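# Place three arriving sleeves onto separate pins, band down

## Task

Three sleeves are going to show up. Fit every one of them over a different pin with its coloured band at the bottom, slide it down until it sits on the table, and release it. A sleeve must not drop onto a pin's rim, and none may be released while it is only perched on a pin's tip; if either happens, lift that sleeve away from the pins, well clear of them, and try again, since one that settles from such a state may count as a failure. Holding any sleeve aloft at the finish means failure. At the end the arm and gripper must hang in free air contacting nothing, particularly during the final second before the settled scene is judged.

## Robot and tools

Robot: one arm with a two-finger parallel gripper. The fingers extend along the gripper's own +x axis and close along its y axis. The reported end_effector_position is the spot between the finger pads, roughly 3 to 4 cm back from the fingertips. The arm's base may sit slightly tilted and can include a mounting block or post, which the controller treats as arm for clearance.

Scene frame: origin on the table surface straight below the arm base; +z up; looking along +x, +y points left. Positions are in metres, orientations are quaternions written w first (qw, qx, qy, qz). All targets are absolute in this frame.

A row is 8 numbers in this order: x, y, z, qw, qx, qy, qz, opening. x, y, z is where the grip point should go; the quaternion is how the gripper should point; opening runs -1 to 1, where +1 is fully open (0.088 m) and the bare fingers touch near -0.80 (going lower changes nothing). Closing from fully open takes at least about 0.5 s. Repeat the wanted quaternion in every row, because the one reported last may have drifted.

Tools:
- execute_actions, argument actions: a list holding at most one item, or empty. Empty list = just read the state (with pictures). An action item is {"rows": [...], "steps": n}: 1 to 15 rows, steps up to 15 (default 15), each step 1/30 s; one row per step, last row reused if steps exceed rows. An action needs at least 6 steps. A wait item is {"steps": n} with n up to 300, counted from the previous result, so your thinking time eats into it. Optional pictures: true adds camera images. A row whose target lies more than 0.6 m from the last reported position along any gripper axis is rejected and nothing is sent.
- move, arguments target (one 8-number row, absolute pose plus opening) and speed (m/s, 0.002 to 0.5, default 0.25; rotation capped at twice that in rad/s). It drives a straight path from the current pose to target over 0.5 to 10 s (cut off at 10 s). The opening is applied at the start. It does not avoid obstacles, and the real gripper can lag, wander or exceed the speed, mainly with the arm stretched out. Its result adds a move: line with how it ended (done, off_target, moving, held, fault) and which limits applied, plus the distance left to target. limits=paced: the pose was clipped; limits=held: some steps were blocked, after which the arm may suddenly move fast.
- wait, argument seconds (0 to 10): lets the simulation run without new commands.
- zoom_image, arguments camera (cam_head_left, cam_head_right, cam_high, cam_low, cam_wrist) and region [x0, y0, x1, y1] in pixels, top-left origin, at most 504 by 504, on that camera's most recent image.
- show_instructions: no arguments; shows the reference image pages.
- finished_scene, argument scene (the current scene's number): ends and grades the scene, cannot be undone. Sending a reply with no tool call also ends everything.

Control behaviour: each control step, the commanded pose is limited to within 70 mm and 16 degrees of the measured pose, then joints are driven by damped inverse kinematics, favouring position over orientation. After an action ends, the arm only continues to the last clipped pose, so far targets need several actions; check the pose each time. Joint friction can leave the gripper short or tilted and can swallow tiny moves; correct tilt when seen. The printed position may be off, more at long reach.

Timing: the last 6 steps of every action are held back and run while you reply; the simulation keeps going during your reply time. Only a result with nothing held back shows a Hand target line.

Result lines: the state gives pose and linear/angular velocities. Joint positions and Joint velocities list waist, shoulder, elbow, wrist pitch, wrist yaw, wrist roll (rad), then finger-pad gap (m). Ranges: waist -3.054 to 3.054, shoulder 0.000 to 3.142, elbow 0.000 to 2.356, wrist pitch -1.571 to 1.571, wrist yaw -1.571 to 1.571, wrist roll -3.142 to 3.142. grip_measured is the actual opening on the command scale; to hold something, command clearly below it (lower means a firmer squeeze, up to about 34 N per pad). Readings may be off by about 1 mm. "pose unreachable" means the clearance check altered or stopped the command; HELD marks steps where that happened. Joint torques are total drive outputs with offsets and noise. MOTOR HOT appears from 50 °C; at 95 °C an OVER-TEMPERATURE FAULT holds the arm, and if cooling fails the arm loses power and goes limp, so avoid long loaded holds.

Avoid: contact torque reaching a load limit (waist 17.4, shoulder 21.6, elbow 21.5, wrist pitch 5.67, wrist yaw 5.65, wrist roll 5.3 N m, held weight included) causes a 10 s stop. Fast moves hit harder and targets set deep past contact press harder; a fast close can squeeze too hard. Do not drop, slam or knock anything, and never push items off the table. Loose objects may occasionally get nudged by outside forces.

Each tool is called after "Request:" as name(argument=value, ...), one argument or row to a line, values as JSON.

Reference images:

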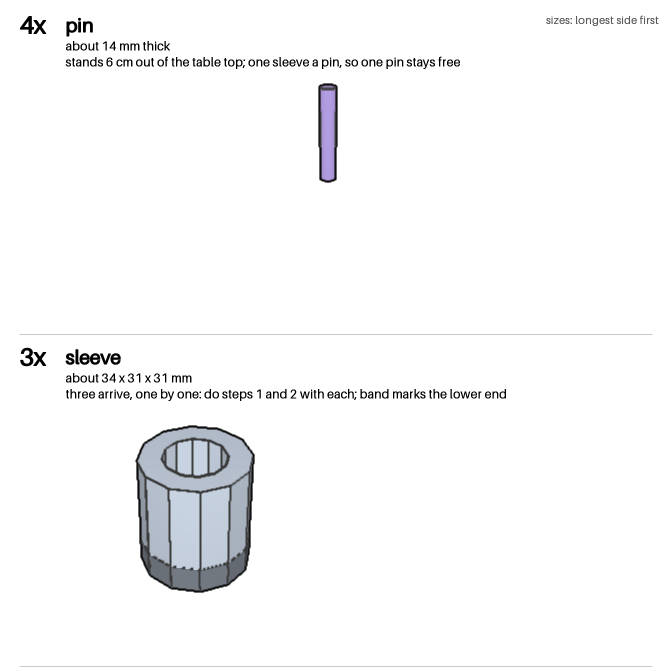

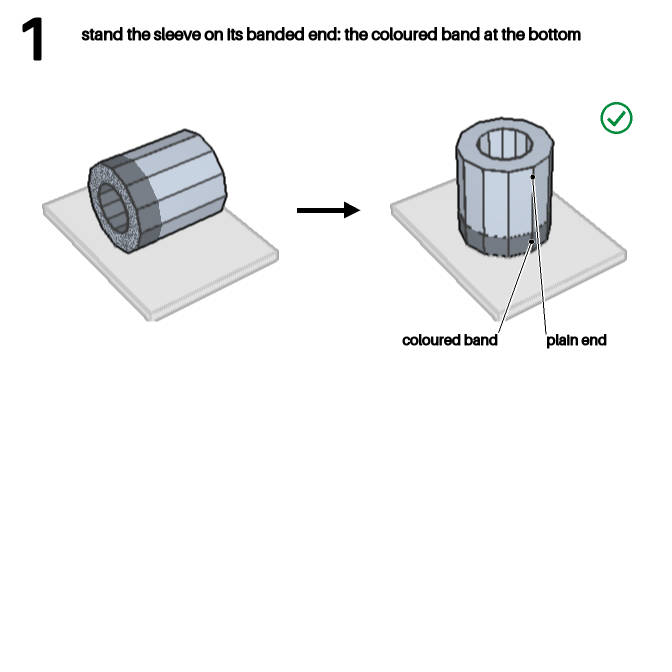

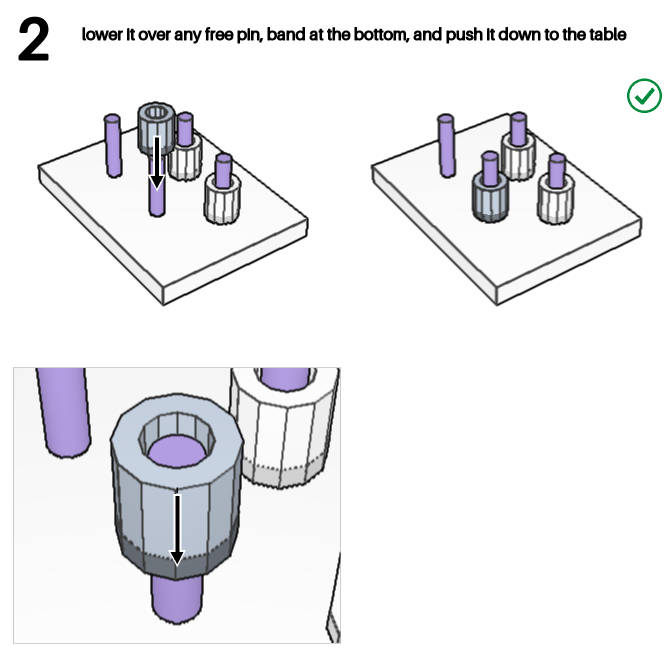

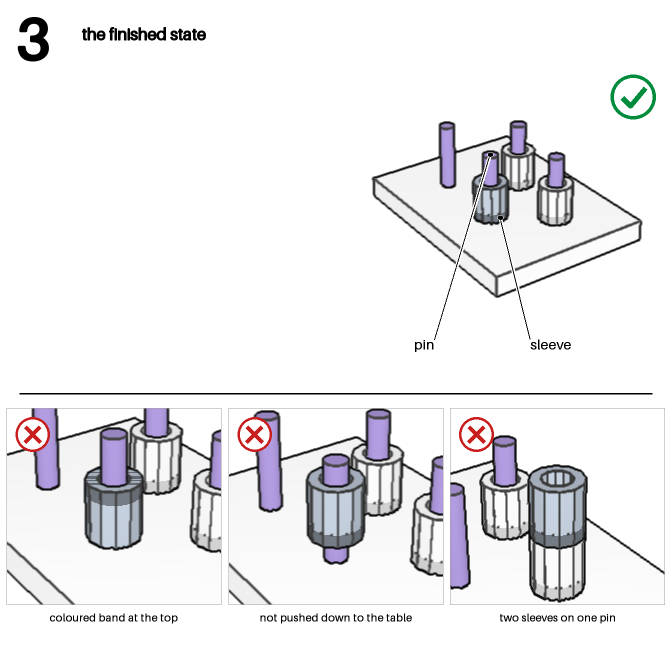

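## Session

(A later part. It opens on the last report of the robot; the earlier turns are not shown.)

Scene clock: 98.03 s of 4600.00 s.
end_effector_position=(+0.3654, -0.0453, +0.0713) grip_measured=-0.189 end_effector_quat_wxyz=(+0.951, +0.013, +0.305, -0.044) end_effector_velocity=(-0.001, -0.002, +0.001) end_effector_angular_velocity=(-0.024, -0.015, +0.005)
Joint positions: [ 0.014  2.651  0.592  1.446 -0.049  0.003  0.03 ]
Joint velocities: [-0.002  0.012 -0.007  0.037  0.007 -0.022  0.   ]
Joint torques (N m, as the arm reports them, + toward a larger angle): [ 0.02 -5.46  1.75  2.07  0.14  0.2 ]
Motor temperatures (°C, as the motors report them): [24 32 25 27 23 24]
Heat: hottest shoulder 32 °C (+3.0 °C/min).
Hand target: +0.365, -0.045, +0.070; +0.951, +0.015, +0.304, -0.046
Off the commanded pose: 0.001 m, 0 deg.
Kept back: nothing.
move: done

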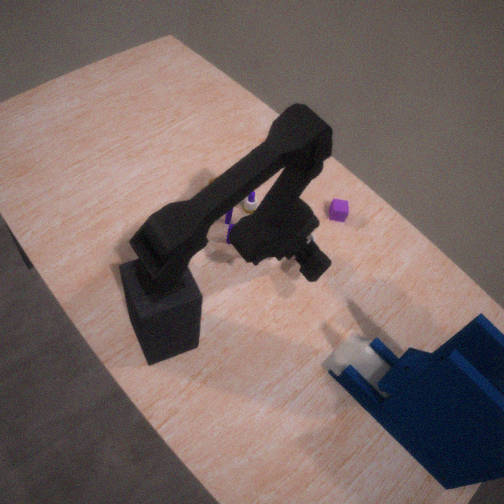

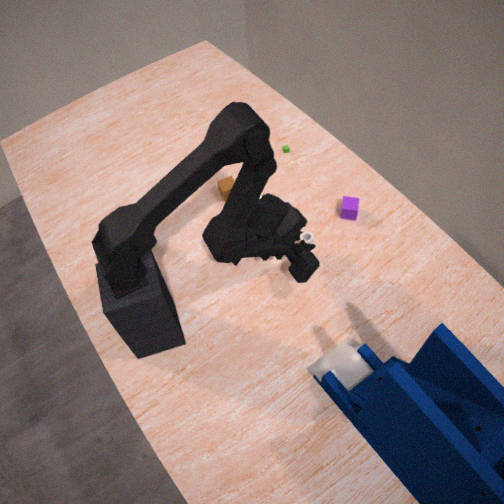

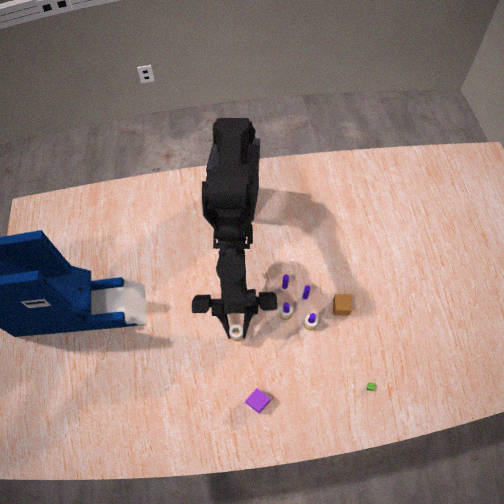

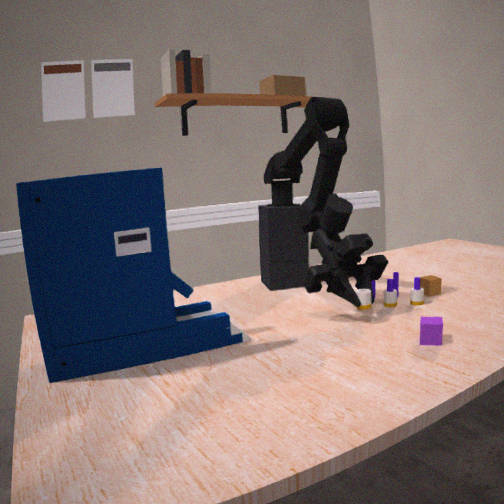

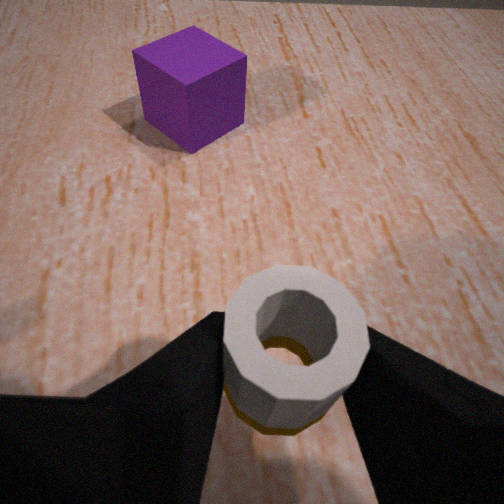

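Request:
move(
  target=[0.372,-0.055,0.033,0.9515,0.0133,0.3046,-0.0415,-0.45],
  speed=0.04,
)

Request:
zoom_image(
  camera="cam_low",
  region=[300,260,420,350],
)

Scene clock: 99.63 s of 4600.00 s.
end_effector_position=(+0.3745, -0.0545, +0.0374) grip_measured=-0.189 end_effector_quat_wxyz=(+0.953, +0.015, +0.300, -0.043) end_effector_velocity=(+0.001, -0.000, -0.001) end_effector_angular_velocity=(-0.001, +0.002, +0.008)
Joint positions: [-0.015  2.807  0.718  1.483 -0.076 -0.008  0.03 ]
Joint velocities: [-0.002  0.002  0.007 -0.007 -0.007 -0.007 -0.   ]
Joint torques (N m, as the arm reports them, + toward a larger angle): [-0.58 -5.09  1.79  1.67 -0.14 -0.19]
Motor temperatures (°C, as the motors report them): [24 32 24 27 23 24]
Heat: hottest shoulder 32 °C (+3.0 °C/min).
Hand target: +0.372, -0.055, +0.033; +0.951, +0.013, +0.305, -0.042
Off the commanded pose: 0.005 m, 1 deg.
Kept back: nothing.
move: done

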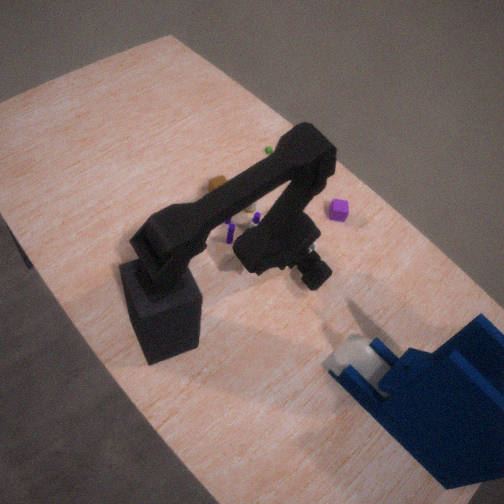

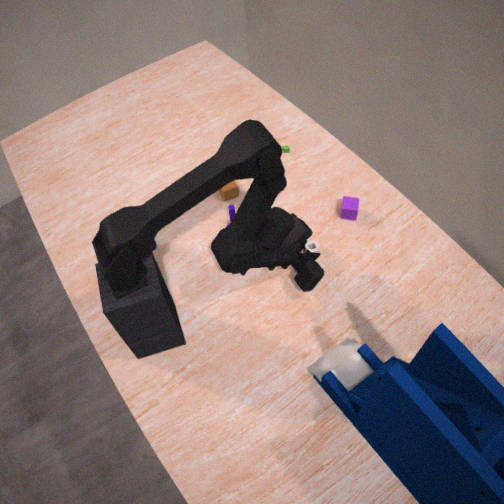

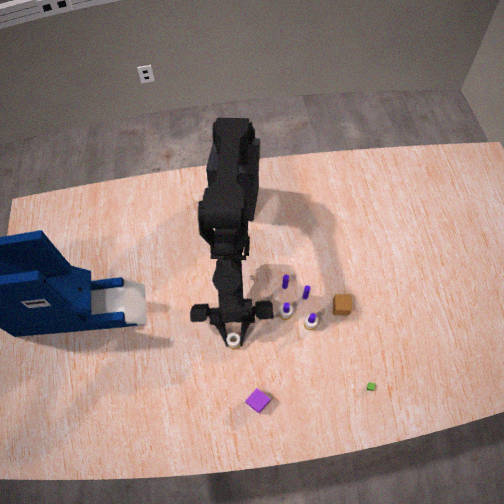

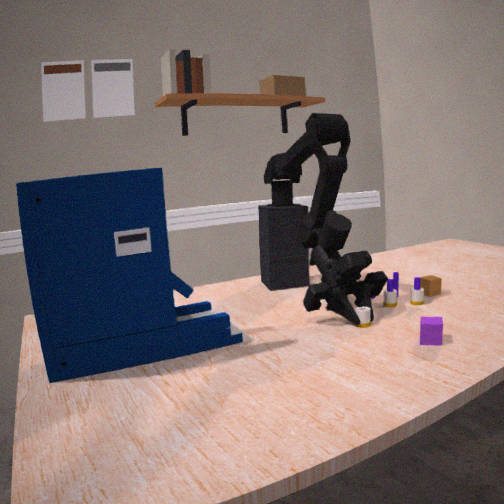

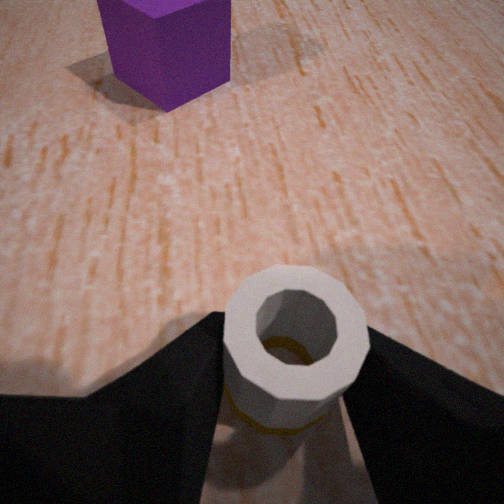

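Region (300, 260, 420, 350) of cam_low's 504x504 image, scaled by 4.200, with more detail than that image has; it fills the top 378 rows of this view, and the rest is white.

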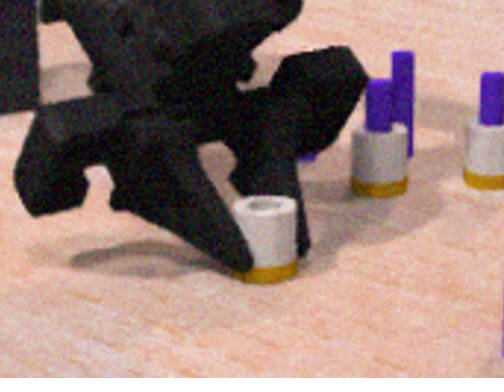

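Touching. Release and pivot.

Request:
move(
  target=[0.374,-0.0545,0.038,0.9515,0.0133,0.3046,-0.0415,0.3],
)

Request:
move(
  target=[0.395,-0.0565,0.059,0.8282,0.0244,0.5586,-0.0361,0.3],
)

Scene clock: 100.60 s of 4600.00 s.
end_effector_position=(+0.3724, -0.0544, +0.0348) grip_measured=+0.298 end_effector_quat_wxyz=(+0.951, +0.016, +0.307, -0.043) end_effector_velocity=(-0.003, -0.003, -0.003) end_effector_angular_velocity=(+0.005, +0.021, -0.018)
Joint positions: [-0.015  2.808  0.717  1.47  -0.077 -0.009  0.054]
Joint velocities: [-0.007 -0.002 -0.002 -0.022  0.007  0.007  0.001]
Joint torques (N m, as the arm reports them, + toward a larger angle): [-0.38 -7.38  1.11  1.58 -0.09 -0.16]
Motor temperatures (°C, as the motors report them): [24 32 24 27 23 24]
Heat: hottest shoulder 32 °C (+3.0 °C/min).
Hand target: +0.374, -0.055, +0.038; +0.952, +0.013, +0.304, -0.042
Off the commanded pose: 0.004 m, 0 deg.
Kept back: nothing.
move: done

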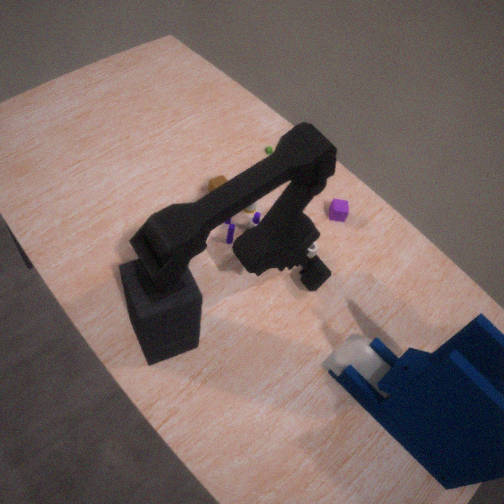

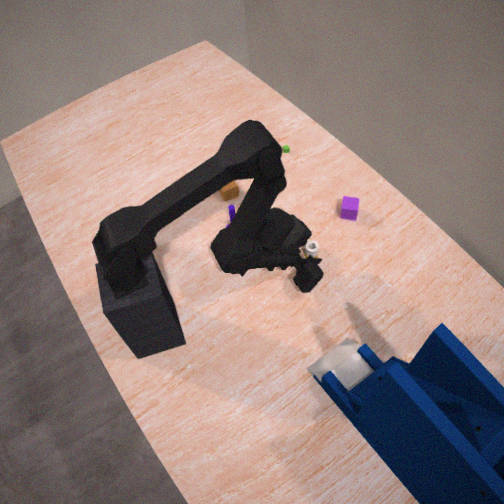

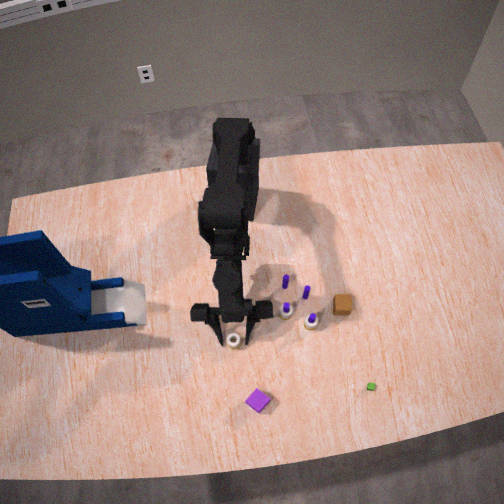

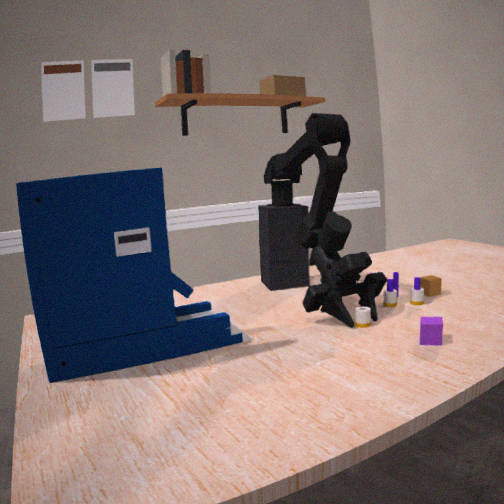

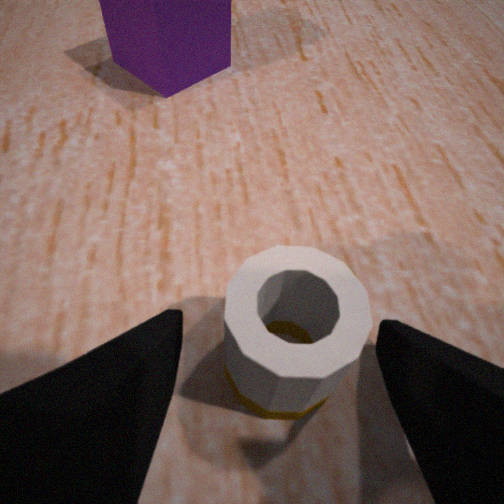

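Scene clock: 102.27 s of 4600.00 s.
end_effector_position=(+0.3885, -0.0562, +0.0535) grip_measured=+0.300 end_effector_quat_wxyz=(+0.824, +0.029, +0.565, -0.036) end_effector_velocity=(+0.003, +0.002, +0.003) end_effector_angular_velocity=(+0.018, -0.000, +0.012)
Joint positions: [-0.008  2.426  1.     0.228 -0.06  -0.041  0.054]
Joint velocities: [-0.002 -0.007  0.012 -0.022 -0.022 -0.007  0.   ]
Joint torques (N m, as the arm reports them, + toward a larger angle): [-0.03 -8.68  4.71  0.73  0.12 -0.2 ]
Motor temperatures (°C, as the motors report them): [24 32 24 27 23 24]
Heat: hottest shoulder 32 °C (+3.0 °C/min).
Hand target: +0.395, -0.056, +0.059; +0.828, +0.023, +0.559, -0.035
Off the commanded pose: 0.008 m, 1 deg.
Kept back: nothing.
move: done

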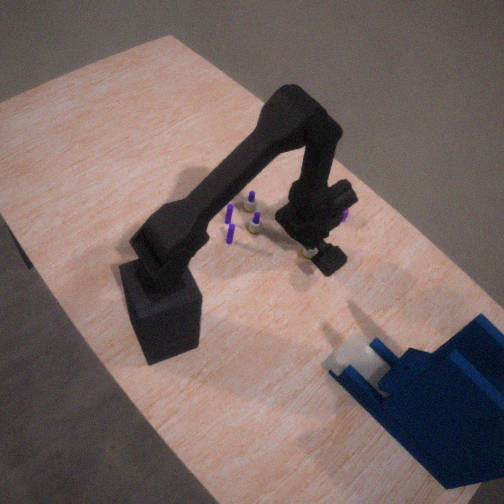

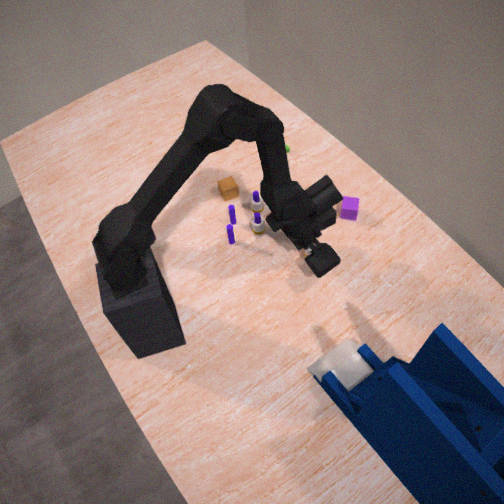

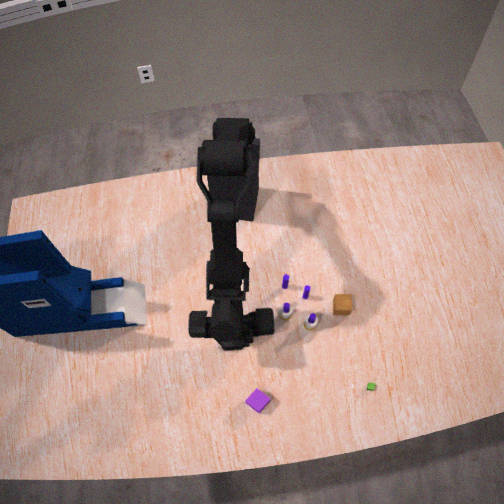

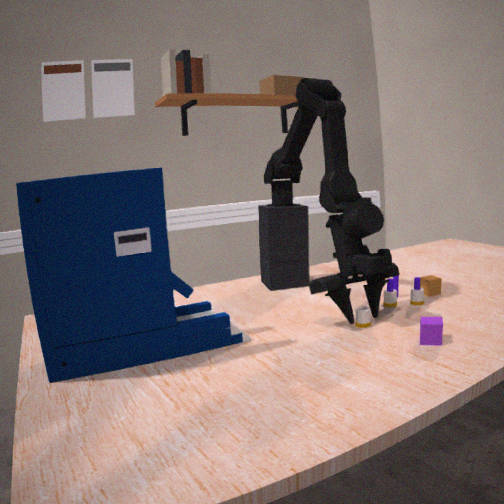

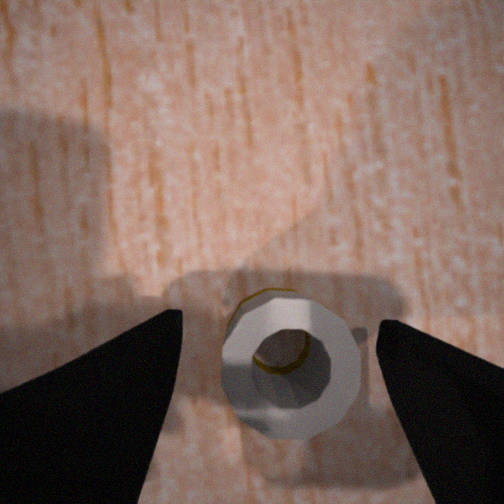

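Request:
move(
  target=[0.3885,-0.0562,0.0545,0.824,0.0247,0.565,-0.036,-0.5],
)

Request:
move(
  target=[0.36,-0.04,0.145,0.824,0.0247,0.565,-0.036,-0.5],
)

Request:
move(
  target=[0.257,0.083,0.135,0.8144,-0.0976,0.5535,0.1436,-0.5],
)

Request:
move(
  target=[0.257,0.083,0.117,0.8144,-0.0976,0.5535,0.1436,-0.5],
  speed=0.04,
)

Request:
zoom_image(
  camera="cam_wrist",
  region=[200,270,380,450],
)

Scene clock: 103.37 s of 4600.00 s.
end_effector_position=(+0.3887, -0.0562, +0.0536) grip_measured=-0.188 end_effector_quat_wxyz=(+0.823, +0.029, +0.566, -0.036) end_effector_velocity=(-0.002, +0.000, -0.000) end_effector_angular_velocity=(+0.005, +0.006, +0.007)
Joint positions: [-0.008  2.426  1.002  0.225 -0.06  -0.041  0.03 ]
Joint velocities: [-0.002 -0.002 -0.002 -0.007 -0.007 -0.007 -0.   ]
Joint torques (N m, as the arm reports them, + toward a larger angle): [-0.18 -7.93  3.65  1.05  0.12 -0.16]
Motor temperatures (°C, as the motors report them): [24 32 24 27 23 24]
Heat: hottest shoulder 32 °C (+2.0 °C/min).
Hand target: +0.389, -0.056, +0.055; +0.824, +0.025, +0.565, -0.036
Off the commanded pose: 0.001 m, 1 deg.
Kept back: nothing.
move: done

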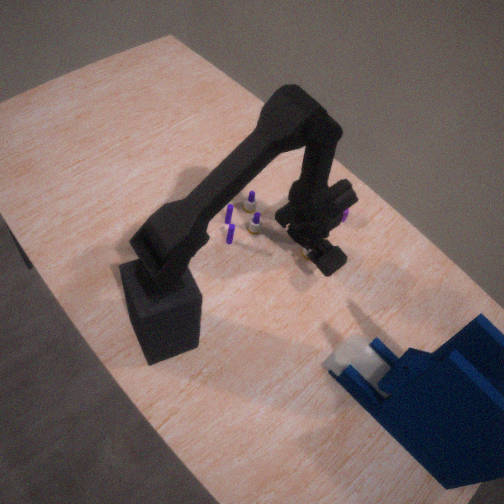

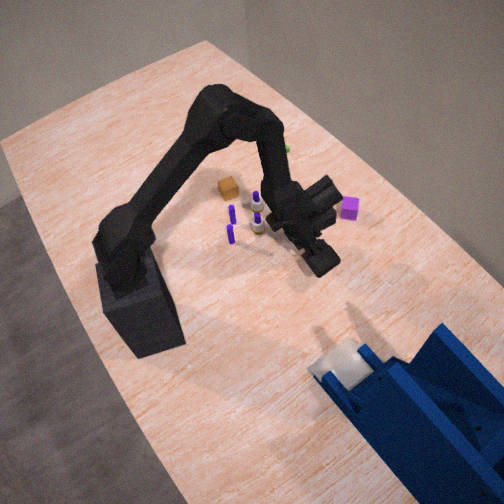

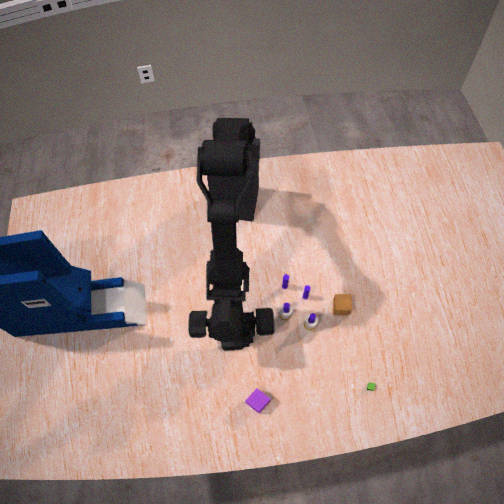

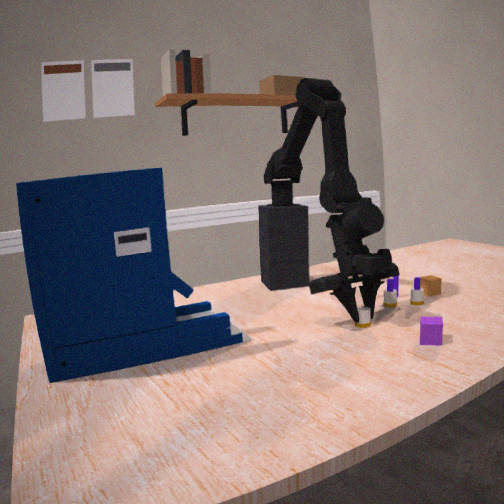

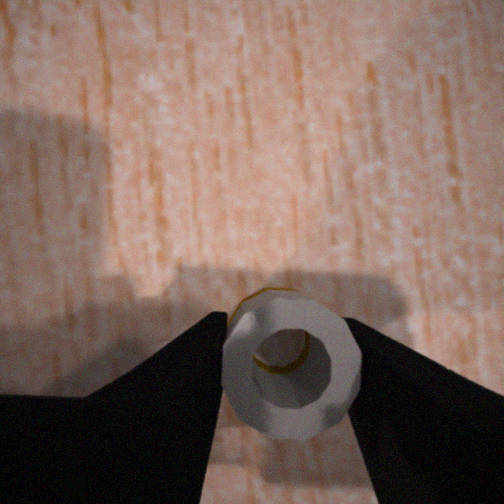

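Scene clock: 104.40 s of 4600.00 s.
end_effector_position=(+0.3603, -0.0408, +0.1417) grip_measured=-0.188 end_effector_quat_wxyz=(+0.823, +0.024, +0.567, -0.033) end_effector_velocity=(-0.002, +0.001, +0.005) end_effector_angular_velocity=(+0.004, +0.002, +0.007)
Joint positions: [ 0.018  2.043  0.84   0.003 -0.049 -0.028  0.03 ]
Joint velocities: [-0.002 -0.022 -0.002 -0.022 -0.007 -0.007 -0.   ]
Joint torques (N m, as the arm reports them, + toward a larger angle): [ 0.01 -7.81  4.31  0.73  0.12  0.18]
Motor temperatures (°C, as the motors report them): [24 32 24 27 23 24]
Heat: hottest shoulder 32 °C (+2.0 °C/min).
Hand target: +0.360, -0.040, +0.145; +0.824, +0.025, +0.565, -0.036
Off the commanded pose: 0.003 m, 0 deg.
Kept back: nothing.
move: done

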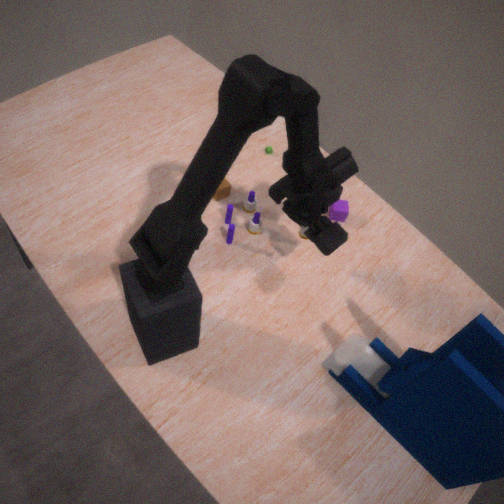

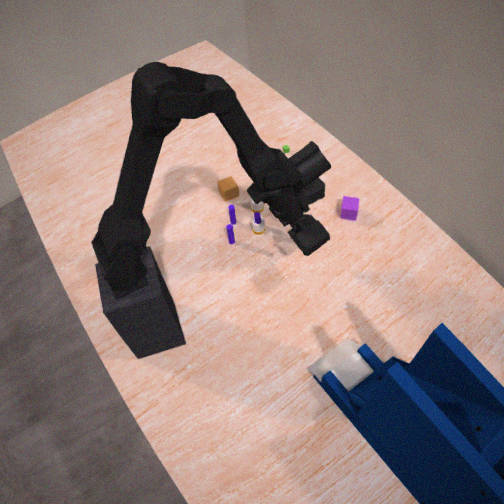

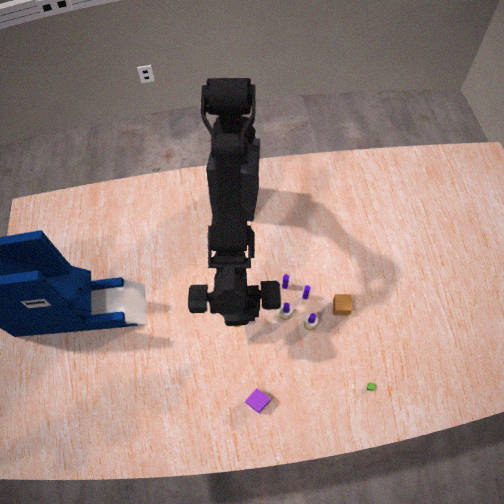

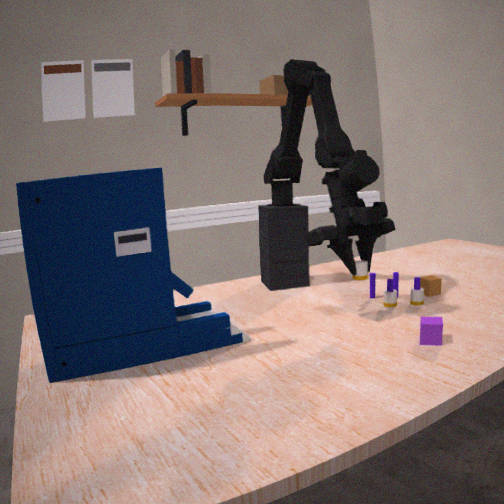

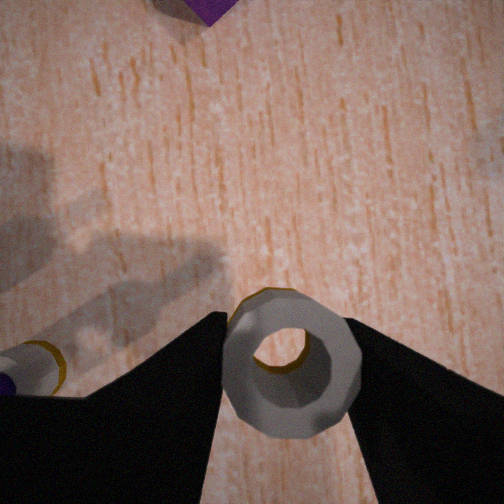

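Scene clock: 105.80 s of 4600.00 s.
end_effector_position=(+0.2569, +0.0822, +0.1327) grip_measured=-0.188 end_effector_quat_wxyz=(+0.813, -0.098, +0.556, +0.146) end_effector_velocity=(-0.007, +0.000, -0.002) end_effector_angular_velocity=(-0.009, +0.016, +0.002)
Joint positions: [ 0.432  1.849  0.427  0.242 -0.054 -0.048  0.03 ]
Joint velocities: [ 0.012 -0.002 -0.012 -0.007  0.007  0.007  0.   ]
Joint torques (N m, as the arm reports them, + toward a larger angle): [ 0.13 -5.48  3.47  1.23  0.12  0.19]
Motor temperatures (°C, as the motors report them): [24 32 24 27 23 24]
Heat: hottest shoulder 32 °C (+2.0 °C/min).
Hand target: +0.257, +0.083, +0.134; +0.815, -0.097, +0.553, +0.144
Off the commanded pose: 0.002 m, 0 deg.
Kept back: nothing.
move: done

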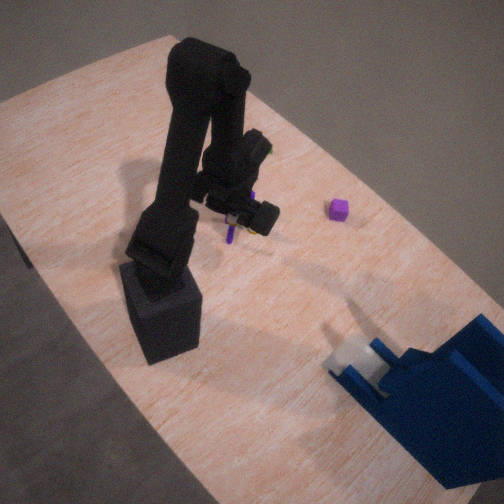

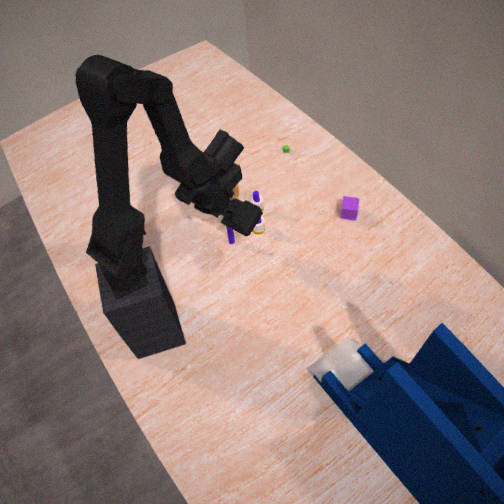

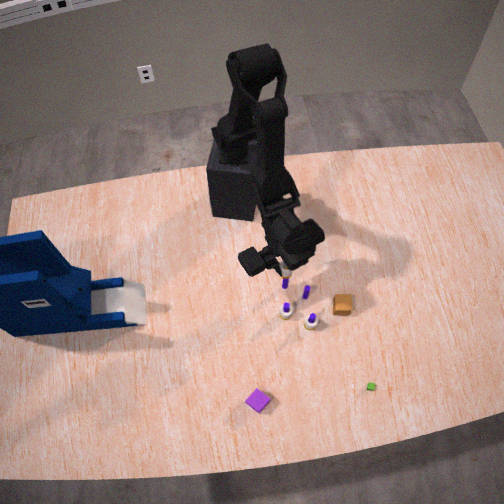

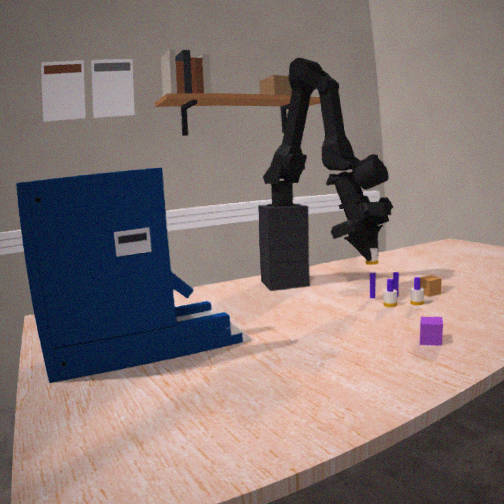

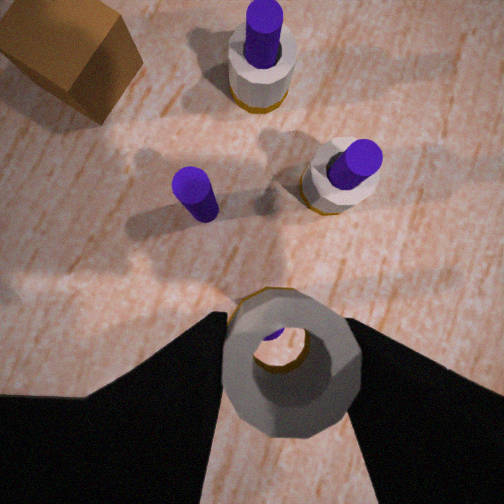

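Scene clock: 106.60 s of 4600.00 s.
end_effector_position=(+0.2594, +0.0836, +0.1192) grip_measured=-0.188 end_effector_quat_wxyz=(+0.816, -0.098, +0.551, +0.146) end_effector_velocity=(+0.001, +0.002, -0.000) end_effector_angular_velocity=(+0.013, -0.009, -0.001)
Joint positions: [ 0.438  1.934  0.426  0.34  -0.051 -0.045  0.03 ]
Joint velocities: [ 0.002  0.007 -0.002  0.022 -0.007  0.007 -0.   ]
Joint torques (N m, as the arm reports them, + toward a larger angle): [ 0.13 -4.07  3.13  1.24  0.12  0.18]
Motor temperatures (°C, as the motors report them): [24 32 24 27 23 24]
Heat: hottest shoulder 32 °C (+1.0 °C/min).
Hand target: +0.257, +0.083, +0.117; +0.815, -0.098, +0.554, +0.144
Off the commanded pose: 0.003 m, 0 deg.
Kept back: nothing.
move: done

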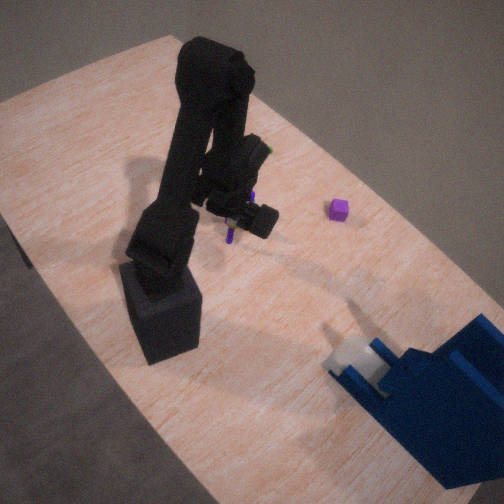

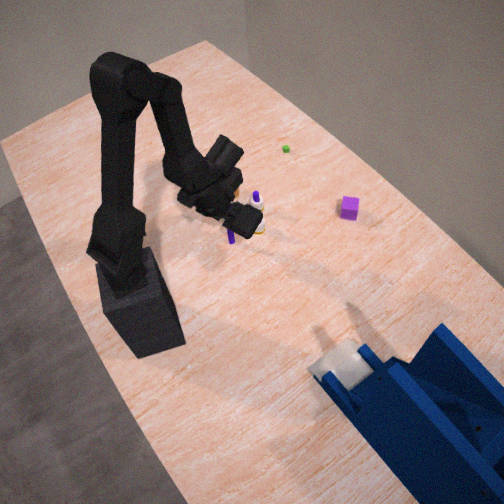

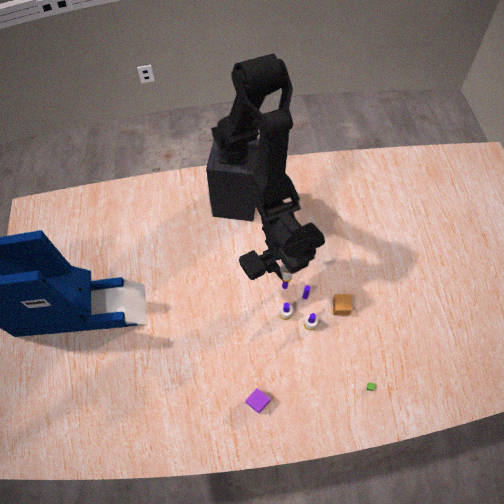

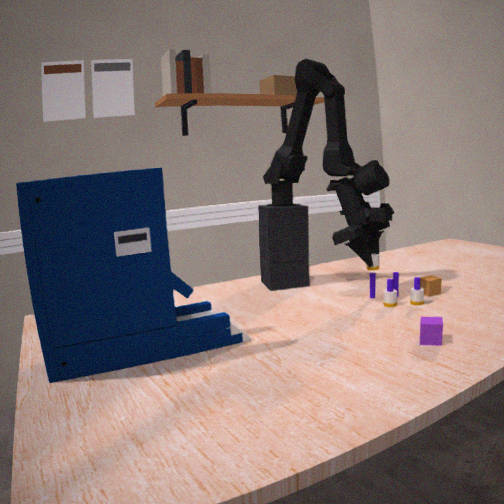

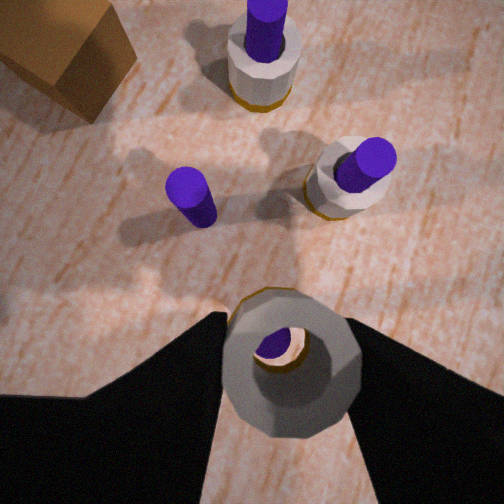

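Region (200, 270, 380, 450) of cam_wrist's 504x504 image, scaled by 2.800, with more detail than that image has.

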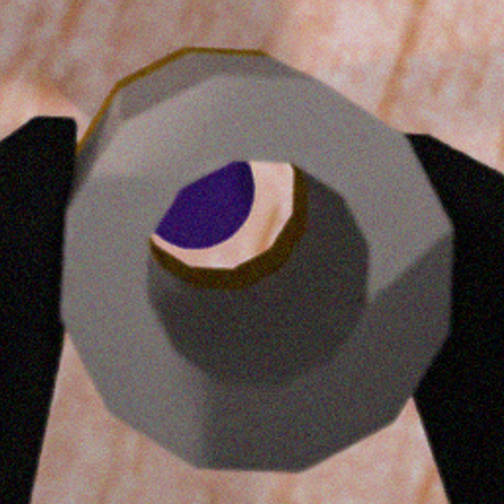

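Request:
move(
  target=[0.2555,0.0855,0.113,0.8144,-0.0976,0.5535,0.1436,-0.5],
  speed=0.02,
)

Request:
zoom_image(
  camera="cam_wrist",
  region=[200,270,380,450],
)

Scene clock: 107.60 s of 4600.00 s.
end_effector_position=(+0.2582, +0.0861, +0.1150) grip_measured=-0.189 end_effector_quat_wxyz=(+0.816, -0.098, +0.550, +0.147) end_effector_velocity=(-0.002, -0.003, -0.002) end_effector_angular_velocity=(-0.026, +0.004, +0.001)
Joint positions: [ 0.451  1.958  0.423  0.367 -0.046 -0.033  0.03 ]
Joint velocities: [ 0.002  0.002 -0.002 -0.007  0.022 -0.007 -0.   ]
Joint torques (N m, as the arm reports them, + toward a larger angle): [ 0.12 -4.11  2.99  1.24  0.13  0.18]
Motor temperatures (°C, as the motors report them): [24 32 24 27 23 24]
Heat: hottest shoulder 32 °C (+1.0 °C/min).
Hand target: +0.256, +0.086, +0.113; +0.815, -0.098, +0.553, +0.144
Off the commanded pose: 0.003 m, 1 deg.
Kept back: nothing.
move: done

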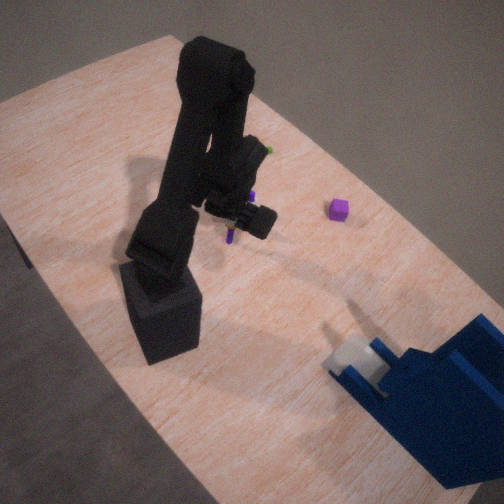

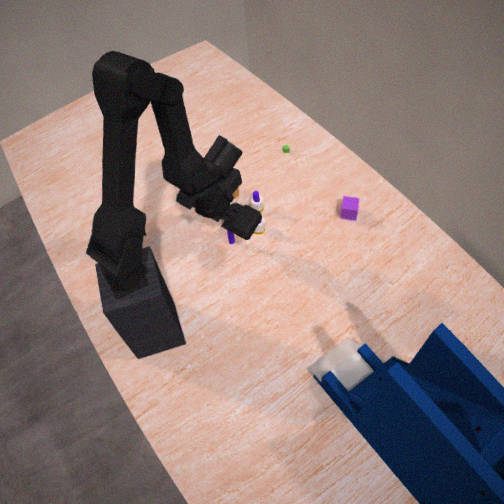

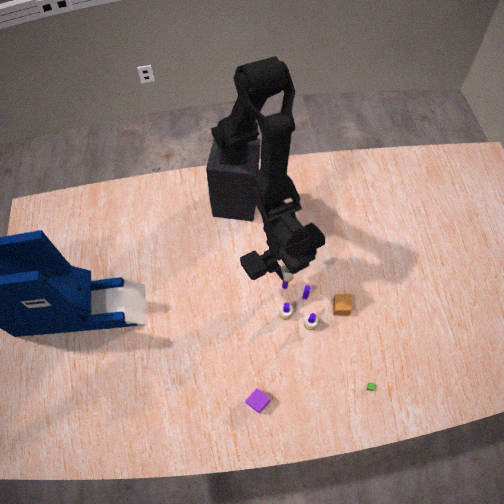

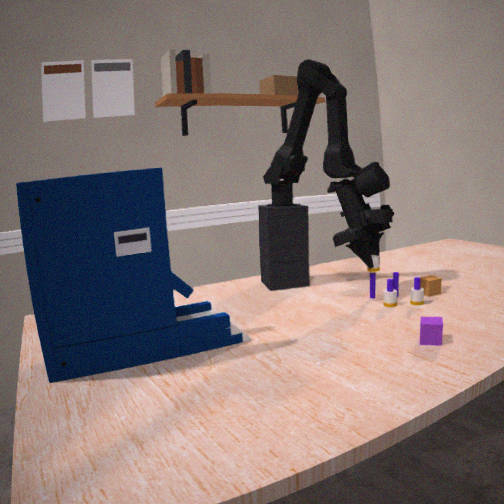

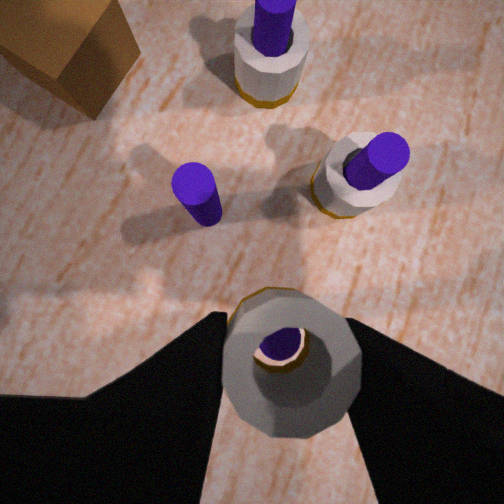

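Region (200, 270, 380, 450) of cam_wrist's 504x504 image, scaled by 2.800, with more detail than that image has.

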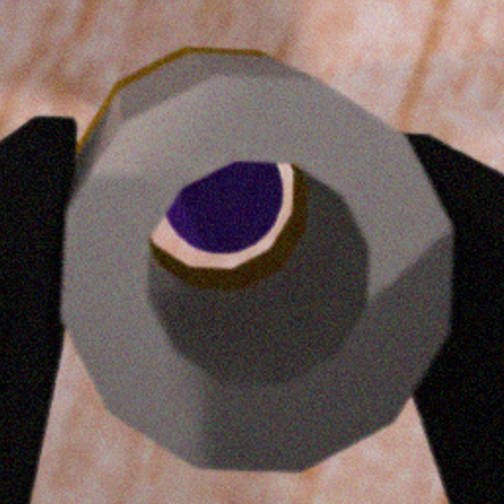

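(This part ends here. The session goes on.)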